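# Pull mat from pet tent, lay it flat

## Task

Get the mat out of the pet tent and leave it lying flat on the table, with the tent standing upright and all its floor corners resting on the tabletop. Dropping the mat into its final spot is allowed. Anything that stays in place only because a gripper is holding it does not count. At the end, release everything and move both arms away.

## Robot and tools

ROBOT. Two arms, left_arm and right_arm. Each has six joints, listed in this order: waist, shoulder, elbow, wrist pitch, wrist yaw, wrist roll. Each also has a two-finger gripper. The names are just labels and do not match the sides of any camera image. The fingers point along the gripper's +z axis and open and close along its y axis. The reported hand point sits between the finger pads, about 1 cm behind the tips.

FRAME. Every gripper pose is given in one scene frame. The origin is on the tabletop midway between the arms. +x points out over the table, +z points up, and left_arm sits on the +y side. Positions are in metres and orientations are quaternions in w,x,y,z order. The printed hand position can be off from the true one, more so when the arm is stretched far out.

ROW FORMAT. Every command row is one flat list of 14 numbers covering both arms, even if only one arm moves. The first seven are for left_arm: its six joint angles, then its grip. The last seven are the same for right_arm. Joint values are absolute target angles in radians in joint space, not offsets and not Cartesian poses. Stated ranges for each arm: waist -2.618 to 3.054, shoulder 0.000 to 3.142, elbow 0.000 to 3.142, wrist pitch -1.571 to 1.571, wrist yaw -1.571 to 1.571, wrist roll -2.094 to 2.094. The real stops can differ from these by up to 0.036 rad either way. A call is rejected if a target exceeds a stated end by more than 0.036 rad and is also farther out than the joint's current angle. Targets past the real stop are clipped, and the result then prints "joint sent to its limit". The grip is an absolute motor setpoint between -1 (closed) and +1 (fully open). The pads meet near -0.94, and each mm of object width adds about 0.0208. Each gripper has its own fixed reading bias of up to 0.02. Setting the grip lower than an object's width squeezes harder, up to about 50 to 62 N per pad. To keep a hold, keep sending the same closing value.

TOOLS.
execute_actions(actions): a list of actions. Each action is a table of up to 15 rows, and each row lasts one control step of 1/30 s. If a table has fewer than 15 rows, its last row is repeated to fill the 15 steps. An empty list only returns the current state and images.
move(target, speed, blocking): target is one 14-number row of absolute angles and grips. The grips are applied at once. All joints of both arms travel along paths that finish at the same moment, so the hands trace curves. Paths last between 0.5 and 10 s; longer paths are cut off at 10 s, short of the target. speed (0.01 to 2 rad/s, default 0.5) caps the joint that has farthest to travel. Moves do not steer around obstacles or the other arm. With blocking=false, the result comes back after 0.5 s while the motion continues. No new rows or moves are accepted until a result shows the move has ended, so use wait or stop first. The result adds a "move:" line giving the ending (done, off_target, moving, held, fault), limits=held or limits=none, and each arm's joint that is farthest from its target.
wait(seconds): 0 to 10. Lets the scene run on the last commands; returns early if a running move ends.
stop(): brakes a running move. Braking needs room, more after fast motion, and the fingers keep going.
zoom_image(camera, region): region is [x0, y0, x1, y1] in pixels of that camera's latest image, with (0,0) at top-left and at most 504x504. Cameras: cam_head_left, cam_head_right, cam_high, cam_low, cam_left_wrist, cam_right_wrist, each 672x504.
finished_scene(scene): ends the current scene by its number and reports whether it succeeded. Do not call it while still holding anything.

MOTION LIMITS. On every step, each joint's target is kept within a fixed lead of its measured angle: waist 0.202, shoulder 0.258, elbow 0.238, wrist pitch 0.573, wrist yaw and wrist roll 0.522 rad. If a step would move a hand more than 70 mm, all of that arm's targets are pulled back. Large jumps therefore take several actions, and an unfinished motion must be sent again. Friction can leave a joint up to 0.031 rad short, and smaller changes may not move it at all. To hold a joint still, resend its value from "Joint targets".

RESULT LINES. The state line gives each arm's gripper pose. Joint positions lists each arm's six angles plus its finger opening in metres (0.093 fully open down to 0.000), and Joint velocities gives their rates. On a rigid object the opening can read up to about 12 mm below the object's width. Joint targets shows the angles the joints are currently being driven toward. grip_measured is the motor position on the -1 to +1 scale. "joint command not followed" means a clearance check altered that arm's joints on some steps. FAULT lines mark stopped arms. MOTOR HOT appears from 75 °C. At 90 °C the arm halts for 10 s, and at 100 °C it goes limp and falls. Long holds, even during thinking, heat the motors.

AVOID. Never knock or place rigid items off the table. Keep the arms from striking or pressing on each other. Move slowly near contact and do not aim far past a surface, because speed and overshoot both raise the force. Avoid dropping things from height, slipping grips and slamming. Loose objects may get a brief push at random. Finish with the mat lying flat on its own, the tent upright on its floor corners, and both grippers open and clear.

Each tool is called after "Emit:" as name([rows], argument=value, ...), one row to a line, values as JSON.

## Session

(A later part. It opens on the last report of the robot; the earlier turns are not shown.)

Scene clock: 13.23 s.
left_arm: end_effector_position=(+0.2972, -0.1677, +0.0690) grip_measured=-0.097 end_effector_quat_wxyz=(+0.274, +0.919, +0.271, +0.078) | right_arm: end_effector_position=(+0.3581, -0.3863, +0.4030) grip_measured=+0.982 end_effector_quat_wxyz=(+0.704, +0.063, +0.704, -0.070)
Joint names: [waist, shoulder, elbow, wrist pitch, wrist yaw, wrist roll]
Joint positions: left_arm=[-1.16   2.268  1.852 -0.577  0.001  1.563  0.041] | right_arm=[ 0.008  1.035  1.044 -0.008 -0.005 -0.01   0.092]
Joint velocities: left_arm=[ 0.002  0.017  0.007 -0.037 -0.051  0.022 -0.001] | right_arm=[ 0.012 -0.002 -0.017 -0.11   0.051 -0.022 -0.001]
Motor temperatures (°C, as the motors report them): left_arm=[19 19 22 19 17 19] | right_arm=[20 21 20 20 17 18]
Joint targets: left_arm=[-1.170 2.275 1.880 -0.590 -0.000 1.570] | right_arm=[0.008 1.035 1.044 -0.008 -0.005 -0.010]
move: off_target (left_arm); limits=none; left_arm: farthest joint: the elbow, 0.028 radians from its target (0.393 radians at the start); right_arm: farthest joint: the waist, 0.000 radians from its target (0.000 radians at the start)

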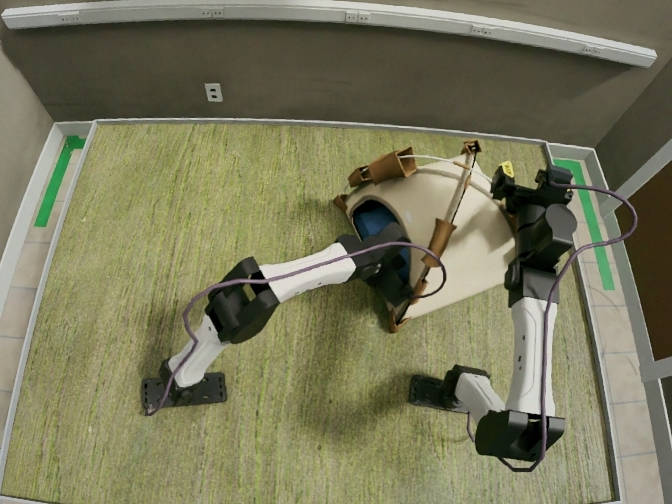

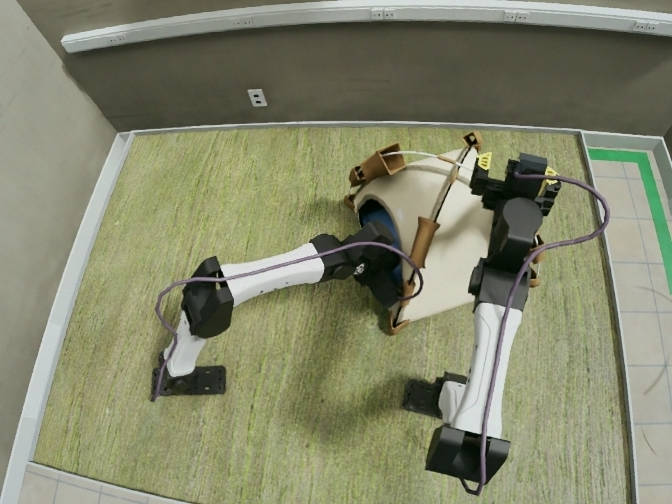

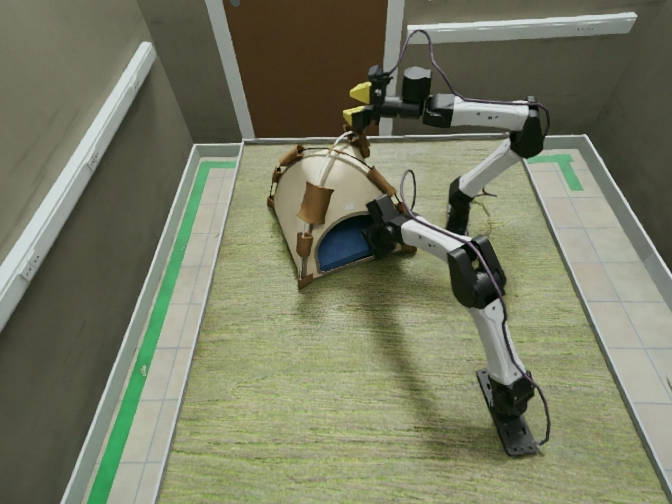

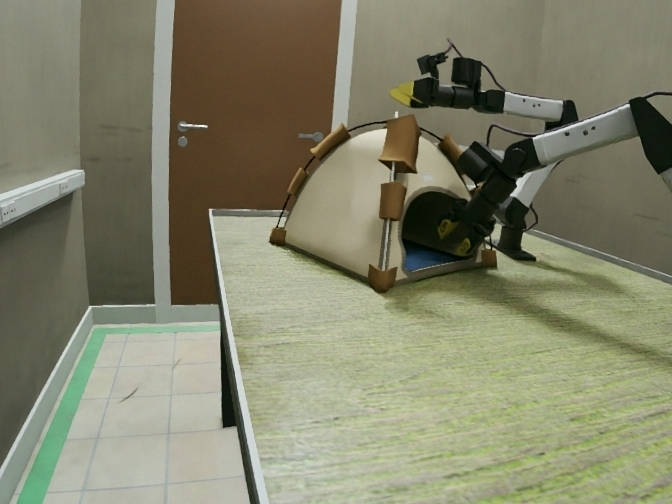

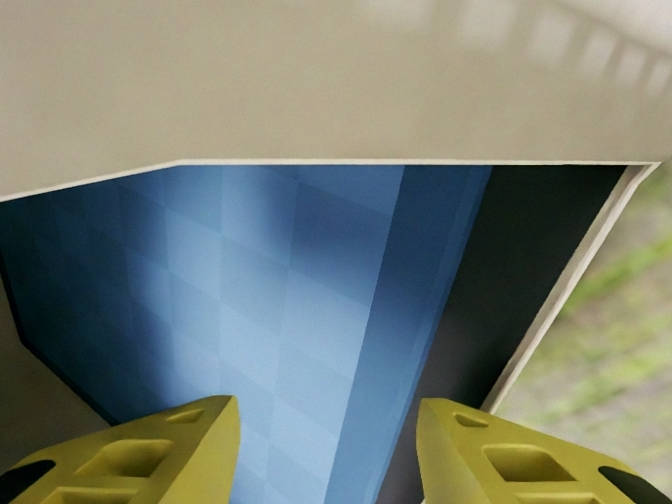

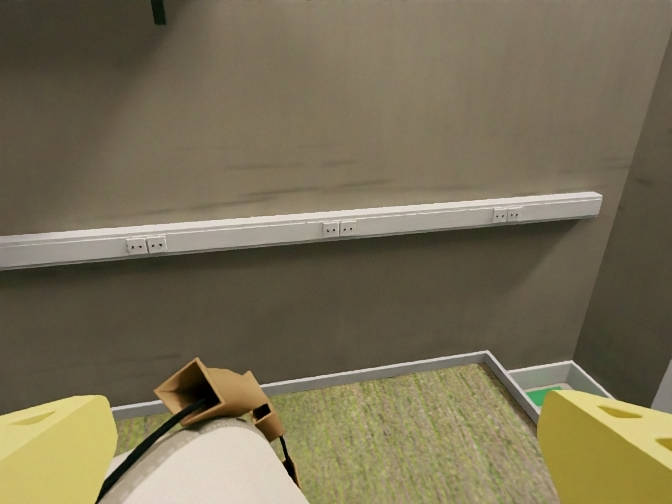

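Emit:
move(target=[-1.17,1.94,1.49,-0.56,0,1.57,-0.1, 0.008,1.035,1.044,-0.008,-0.005,-0.01,1], speed=0.6)

Emit:
move(target=[-1.17,1.94,1.49,-0.56,0,-1.57,-0.1, 0.008,1.035,1.044,-0.008,-0.005,-0.01,1], speed=2)

Emit:
move(target=[-1.17,2.26,1.85,-0.59,0,-1.57,-0.1, 0.008,1.035,1.044,-0.008,-0.005,-0.01,1], speed=0.5)

Scene clock: 15.03 s.
left_arm: end_effector_position=(+0.2560, -0.1026, +0.1009) grip_measured=-0.097 end_effector_quat_wxyz=(+0.263, +0.923, +0.272, +0.075) | right_arm: end_effector_position=(+0.3581, -0.3863, +0.4030) grip_measured=+0.982 end_effector_quat_wxyz=(+0.704, +0.063, +0.704, -0.070)
Joint names: [waist, shoulder, elbow, wrist pitch, wrist yaw, wrist roll]
Joint positions: left_arm=[-1.16   1.955  1.511 -0.574  0.001  1.563  0.041] | right_arm=[ 0.008  1.035  1.044 -0.008 -0.005 -0.01   0.092]
Joint velocities: left_arm=[-0.007 -0.007  0.002  0.007 -0.051 -0.081 -0.   ] | right_arm=[-0.007 -0.017  0.002  0.022  0.007 -0.081 -0.   ]
Motor temperatures (°C, as the motors report them): left_arm=[19 20 22 19 17 19] | right_arm=[20 21 20 21 17 18]
Joint targets: left_arm=[-1.170 1.940 1.490 -0.560 0.000 1.570] | right_arm=[0.008 1.035 1.044 -0.008 -0.005 -0.010]
move: off_target (left_arm); limits=none; left_arm: farthest joint: the elbow, 0.021 radians from its target (0.362 radians at the start); right_arm: farthest joint: the waist, 0.000 radians from its target (0.000 radians at the start)

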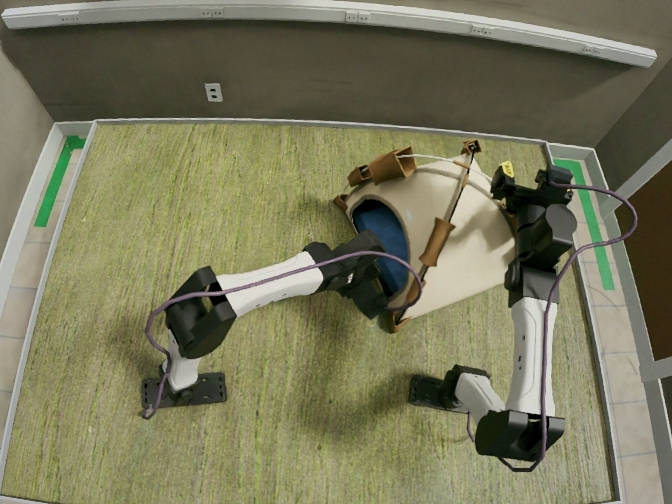

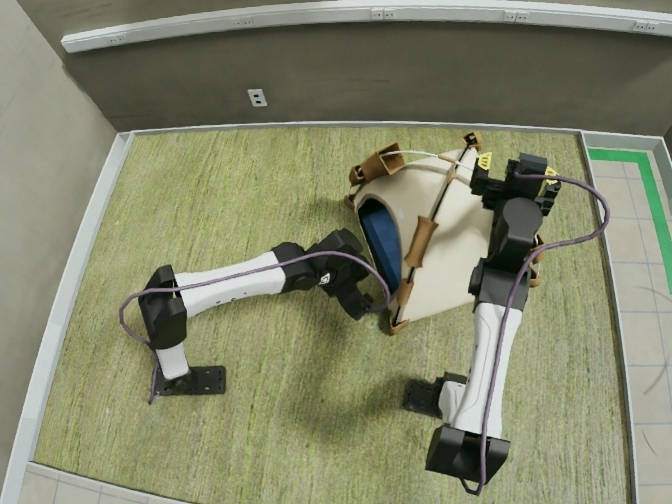

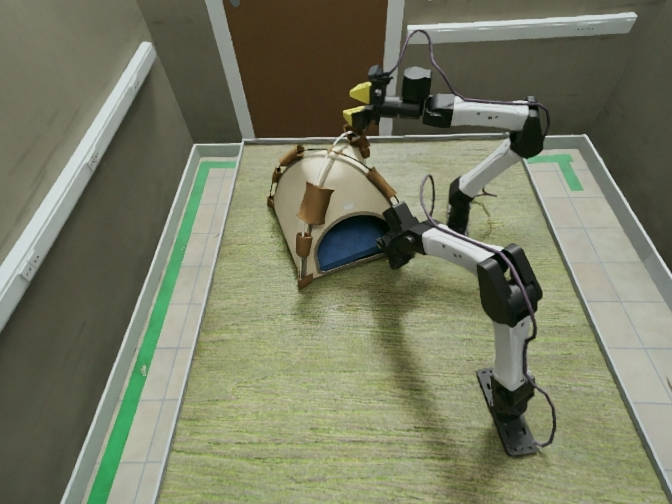

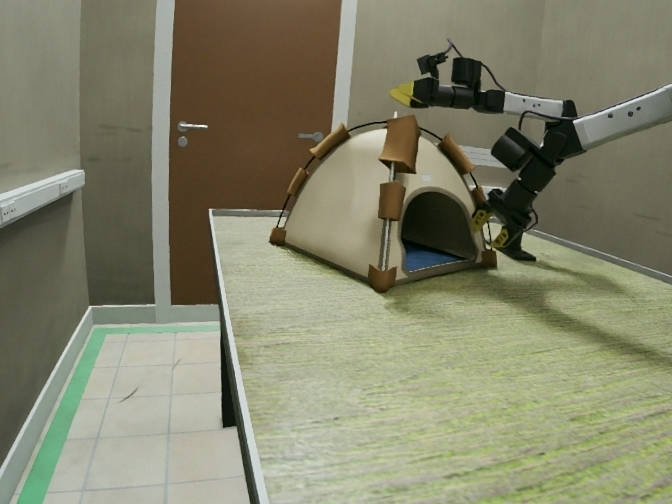

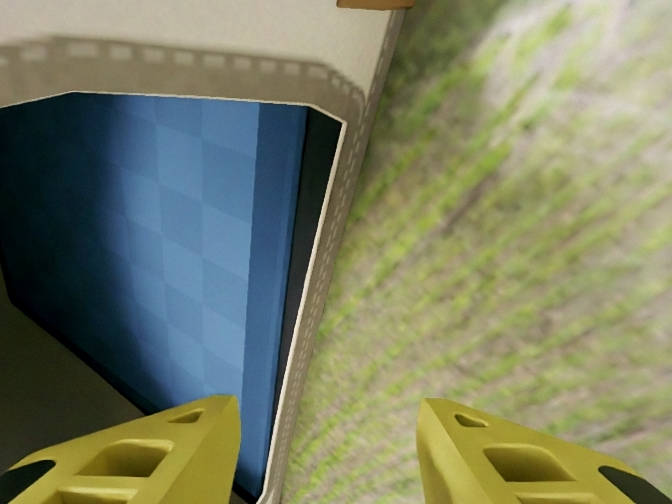

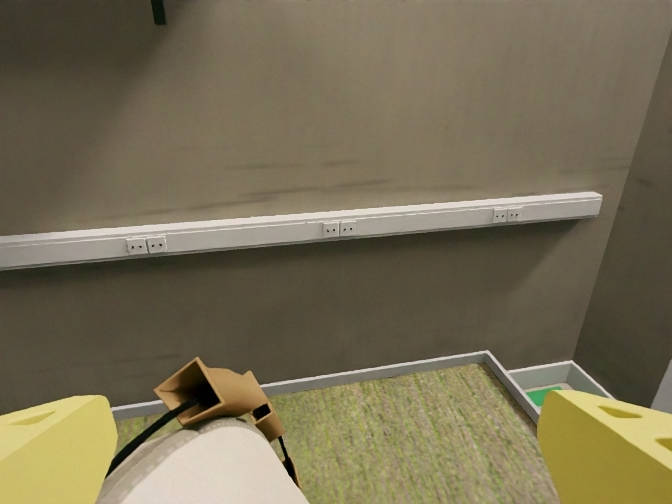

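Scene clock: 17.77 s.
left_arm: end_effector_position=(+0.2560, -0.1026, +0.1009) grip_measured=-0.097 end_effector_quat_wxyz=(+0.077, -0.264, +0.925, -0.262) | right_arm: end_effector_position=(+0.3581, -0.3863, +0.4030) grip_measured=+0.982 end_effector_quat_wxyz=(+0.704, +0.063, +0.704, -0.070)
Joint names: [waist, shoulder, elbow, wrist pitch, wrist yaw, wrist roll]
Joint positions: left_arm=[-1.16   1.955  1.511 -0.574  0.001 -1.561  0.041] | right_arm=[ 0.008  1.035  1.044 -0.008 -0.005 -0.01   0.092]
Joint velocities: left_arm=[-0.022  0.007  0.002 -0.007  0.022 -0.051  0.001] | right_arm=[-0.007 -0.002  0.002  0.022 -0.037 -0.022  0.001]
Motor temperatures (°C, as the motors report them): left_arm=[19 21 22 20 17 19] | right_arm=[20 21 20 21 17 18]
Joint targets: left_arm=[-1.170 1.940 1.490 -0.560 -0.000 -1.570] | right_arm=[0.008 1.035 1.044 -0.008 -0.005 -0.010]
move: off_target (left_arm); limits=none; left_arm: farthest joint: the elbow, 0.021 radians from its target (0.021 radians at the start); right_arm: farthest joint: the waist, 0.000 radians from its target (0.000 radians at the start)

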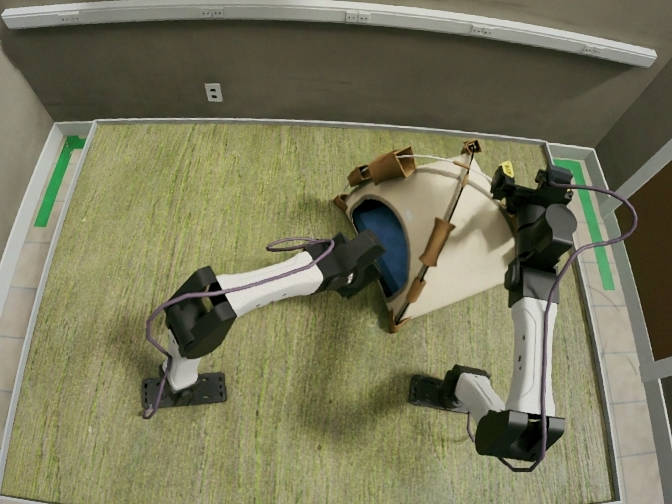

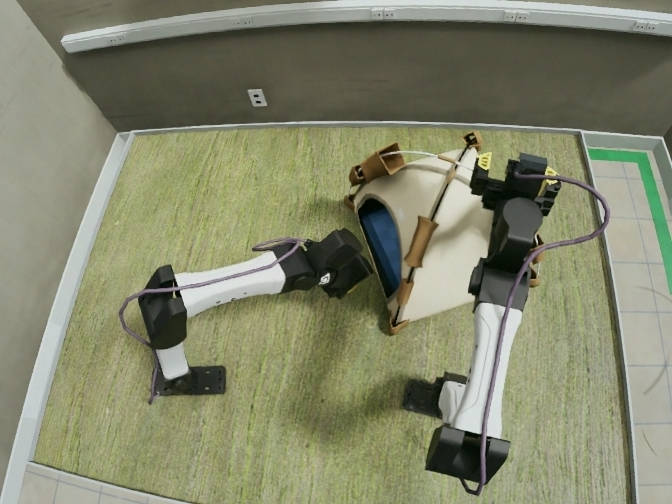

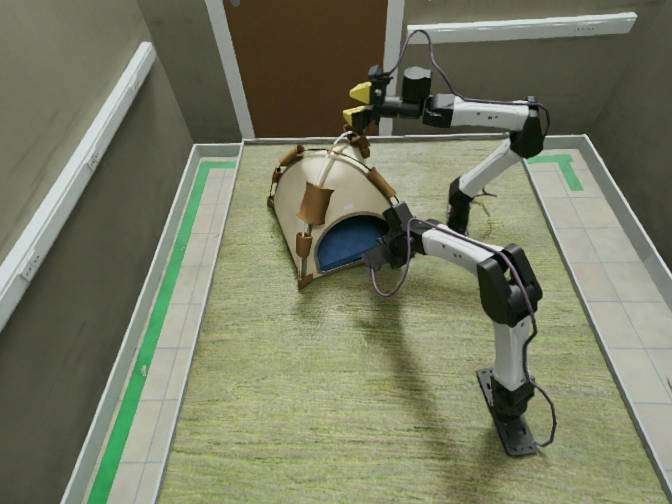

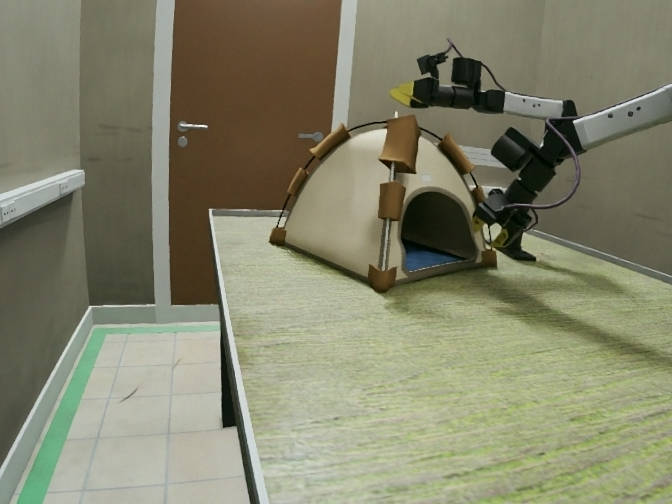

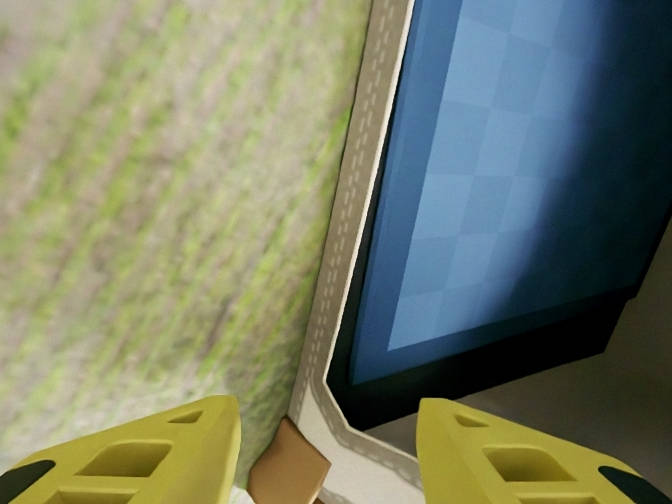

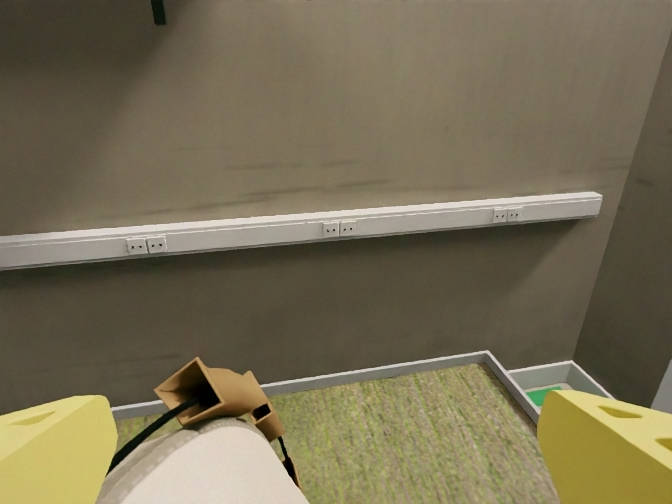

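Scene clock: 18.87 s.
left_arm: end_effector_position=(+0.2928, -0.1607, +0.0625) grip_measured=-0.097 end_effector_quat_wxyz=(+0.077, -0.264, +0.925, -0.262) | right_arm: end_effector_position=(+0.3581, -0.3863, +0.4030) grip_measured=+0.982 end_effector_quat_wxyz=(+0.704, +0.063, +0.704, -0.070)
Joint names: [waist, shoulder, elbow, wrist pitch, wrist yaw, wrist roll]
Joint positions: left_arm=[-1.16   2.256  1.819 -0.58   0.001 -1.561  0.041] | right_arm=[ 0.008  1.035  1.044 -0.008 -0.005 -0.01   0.092]
Joint velocities: left_arm=[ 0.002  0.002  0.007  0.022  0.022 -0.066 -0.   ] | right_arm=[ 0.012  0.002 -0.007  0.022 -0.037  0.007  0.001]
Motor temperatures (°C, as the motors report them): left_arm=[19 21 22 19 17 19] | right_arm=[20 21 21 21 17 18]
Joint targets: left_arm=[-1.170 2.260 1.850 -0.590 0.000 -1.570] | right_arm=[0.008 1.035 1.044 -0.008 -0.005 -0.010]
move: off_target (left_arm); limits=none; left_arm: farthest joint: the elbow, 0.031 radians from its target (0.339 radians at the start); right_arm: farthest joint: the waist, 0.000 radians from its target (0.000 radians at the start)

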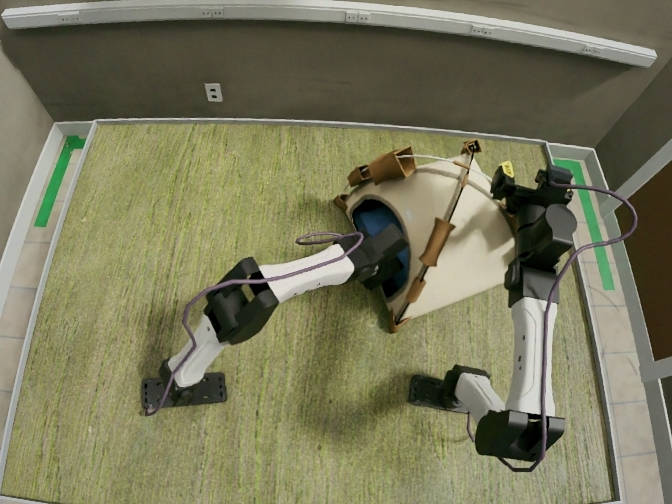

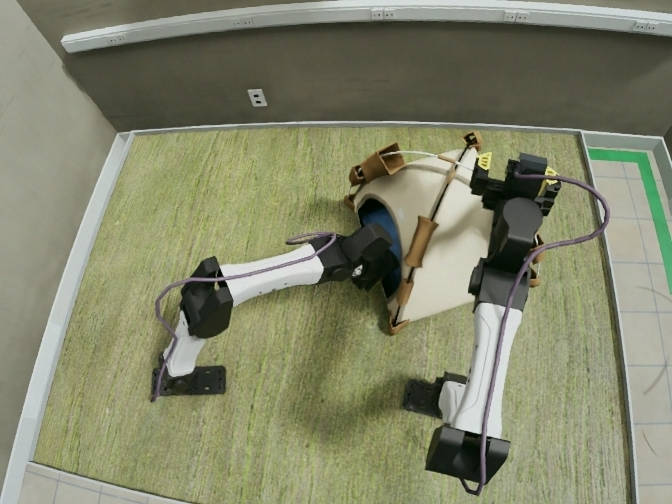

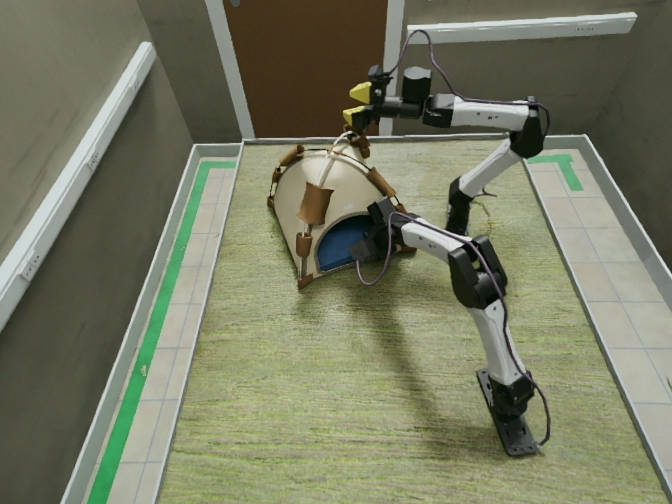

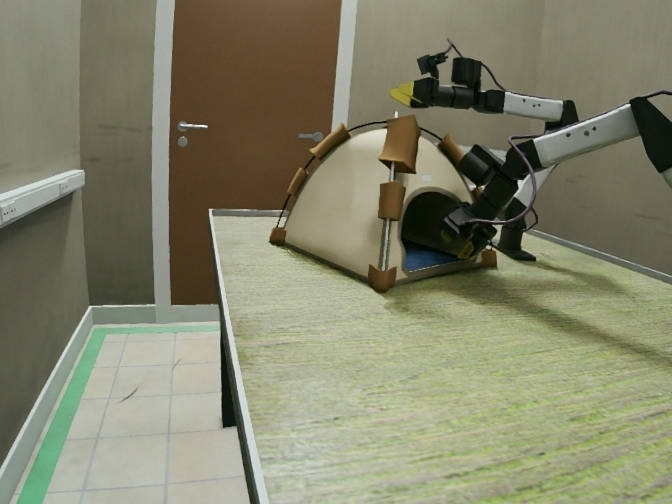

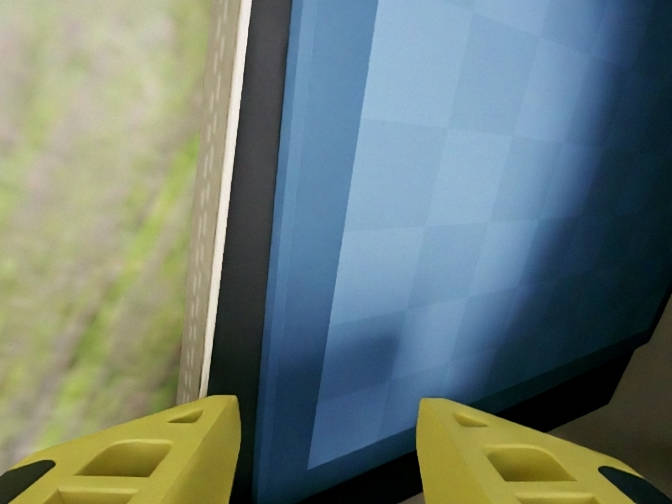

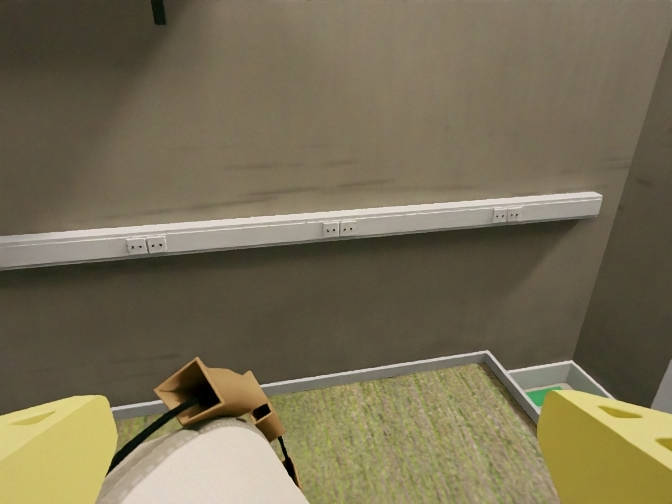

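Emit:
move(target=[-1.17,2.33,1.77,-0.465,0,-1.57,-0.1, 0.008,1.035,1.044,-0.008,-0.005,-0.01,1], speed=0.15)

Scene clock: 20.53 s.
left_arm: end_effector_position=(+0.2990, -0.1710, +0.0336) grip_measured=-0.098 end_effector_quat_wxyz=(+0.079, -0.263, +0.922, -0.274) | right_arm: end_effector_position=(+0.3581, -0.3863, +0.4030) grip_measured=+0.982 end_effector_quat_wxyz=(+0.704, +0.063, +0.704, -0.070)
Joint names: [waist, shoulder, elbow, wrist pitch, wrist yaw, wrist roll]
Joint positions: left_arm=[-1.16   2.318  1.794 -0.468  0.003 -1.562  0.041] | right_arm=[ 0.008  1.035  1.044 -0.008 -0.005 -0.01   0.092]
Joint velocities: left_arm=[-0.007  0.012 -0.007  0.022  0.007 -0.066  0.   ] | right_arm=[-0.027 -0.017 -0.022 -0.066  0.022 -0.081  0.001]
Motor temperatures (°C, as the motors report them): left_arm=[19 22 22 20 17 19] | right_arm=[20 21 21 22 17 18]
Joint targets: left_arm=[-1.170 2.330 1.770 -0.465 -0.000 -1.570] | right_arm=[0.008 1.035 1.044 -0.008 -0.005 -0.010]
move: off_target (left_arm); limits=none; left_arm: farthest joint: the elbow, 0.024 radians from its target (0.049 radians at the start); right_arm: farthest joint: the waist, 0.000 radians from its target (0.000 radians at the start)

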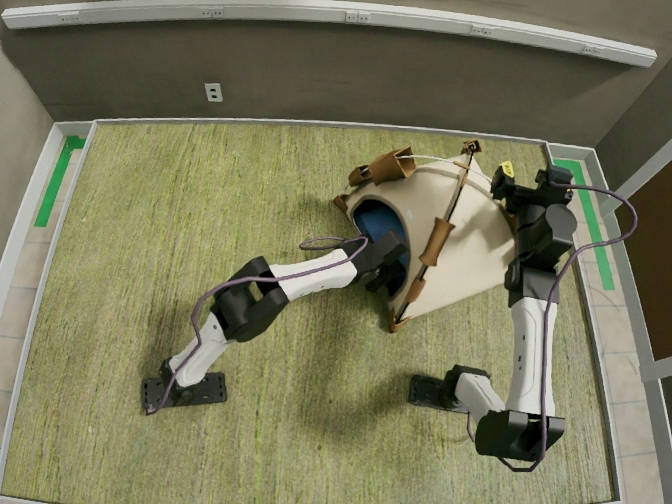

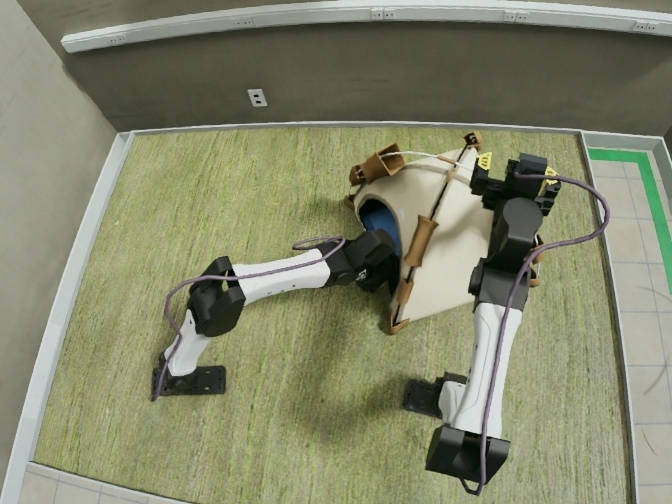

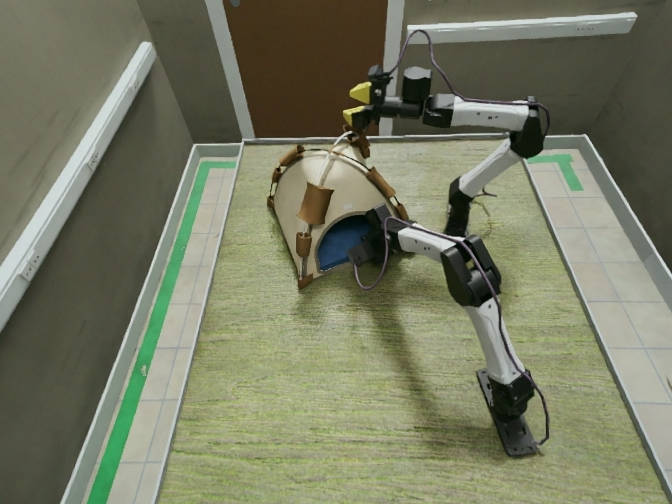

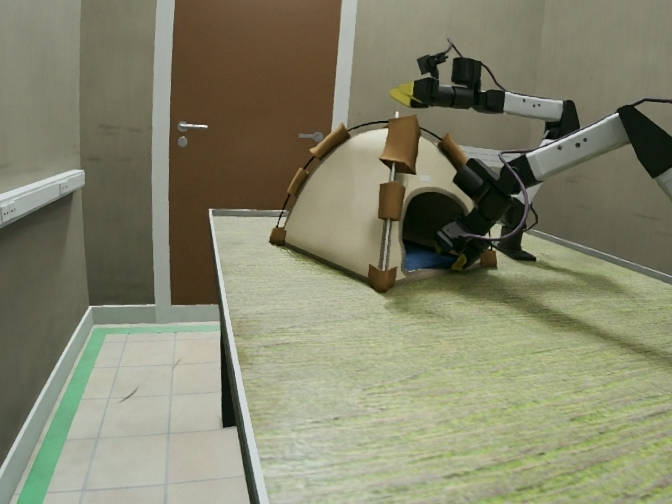

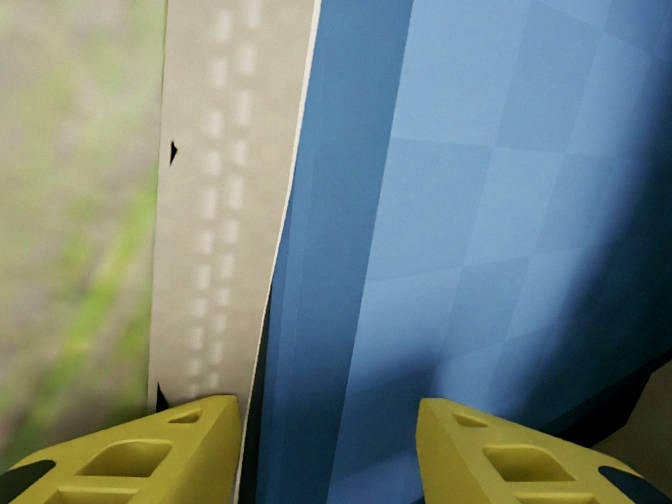

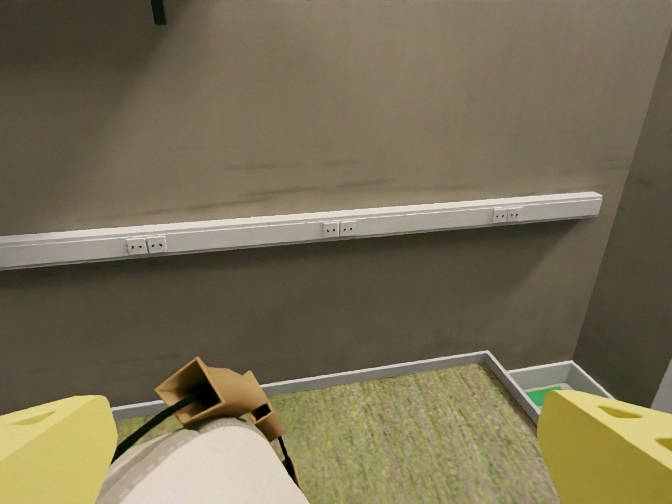

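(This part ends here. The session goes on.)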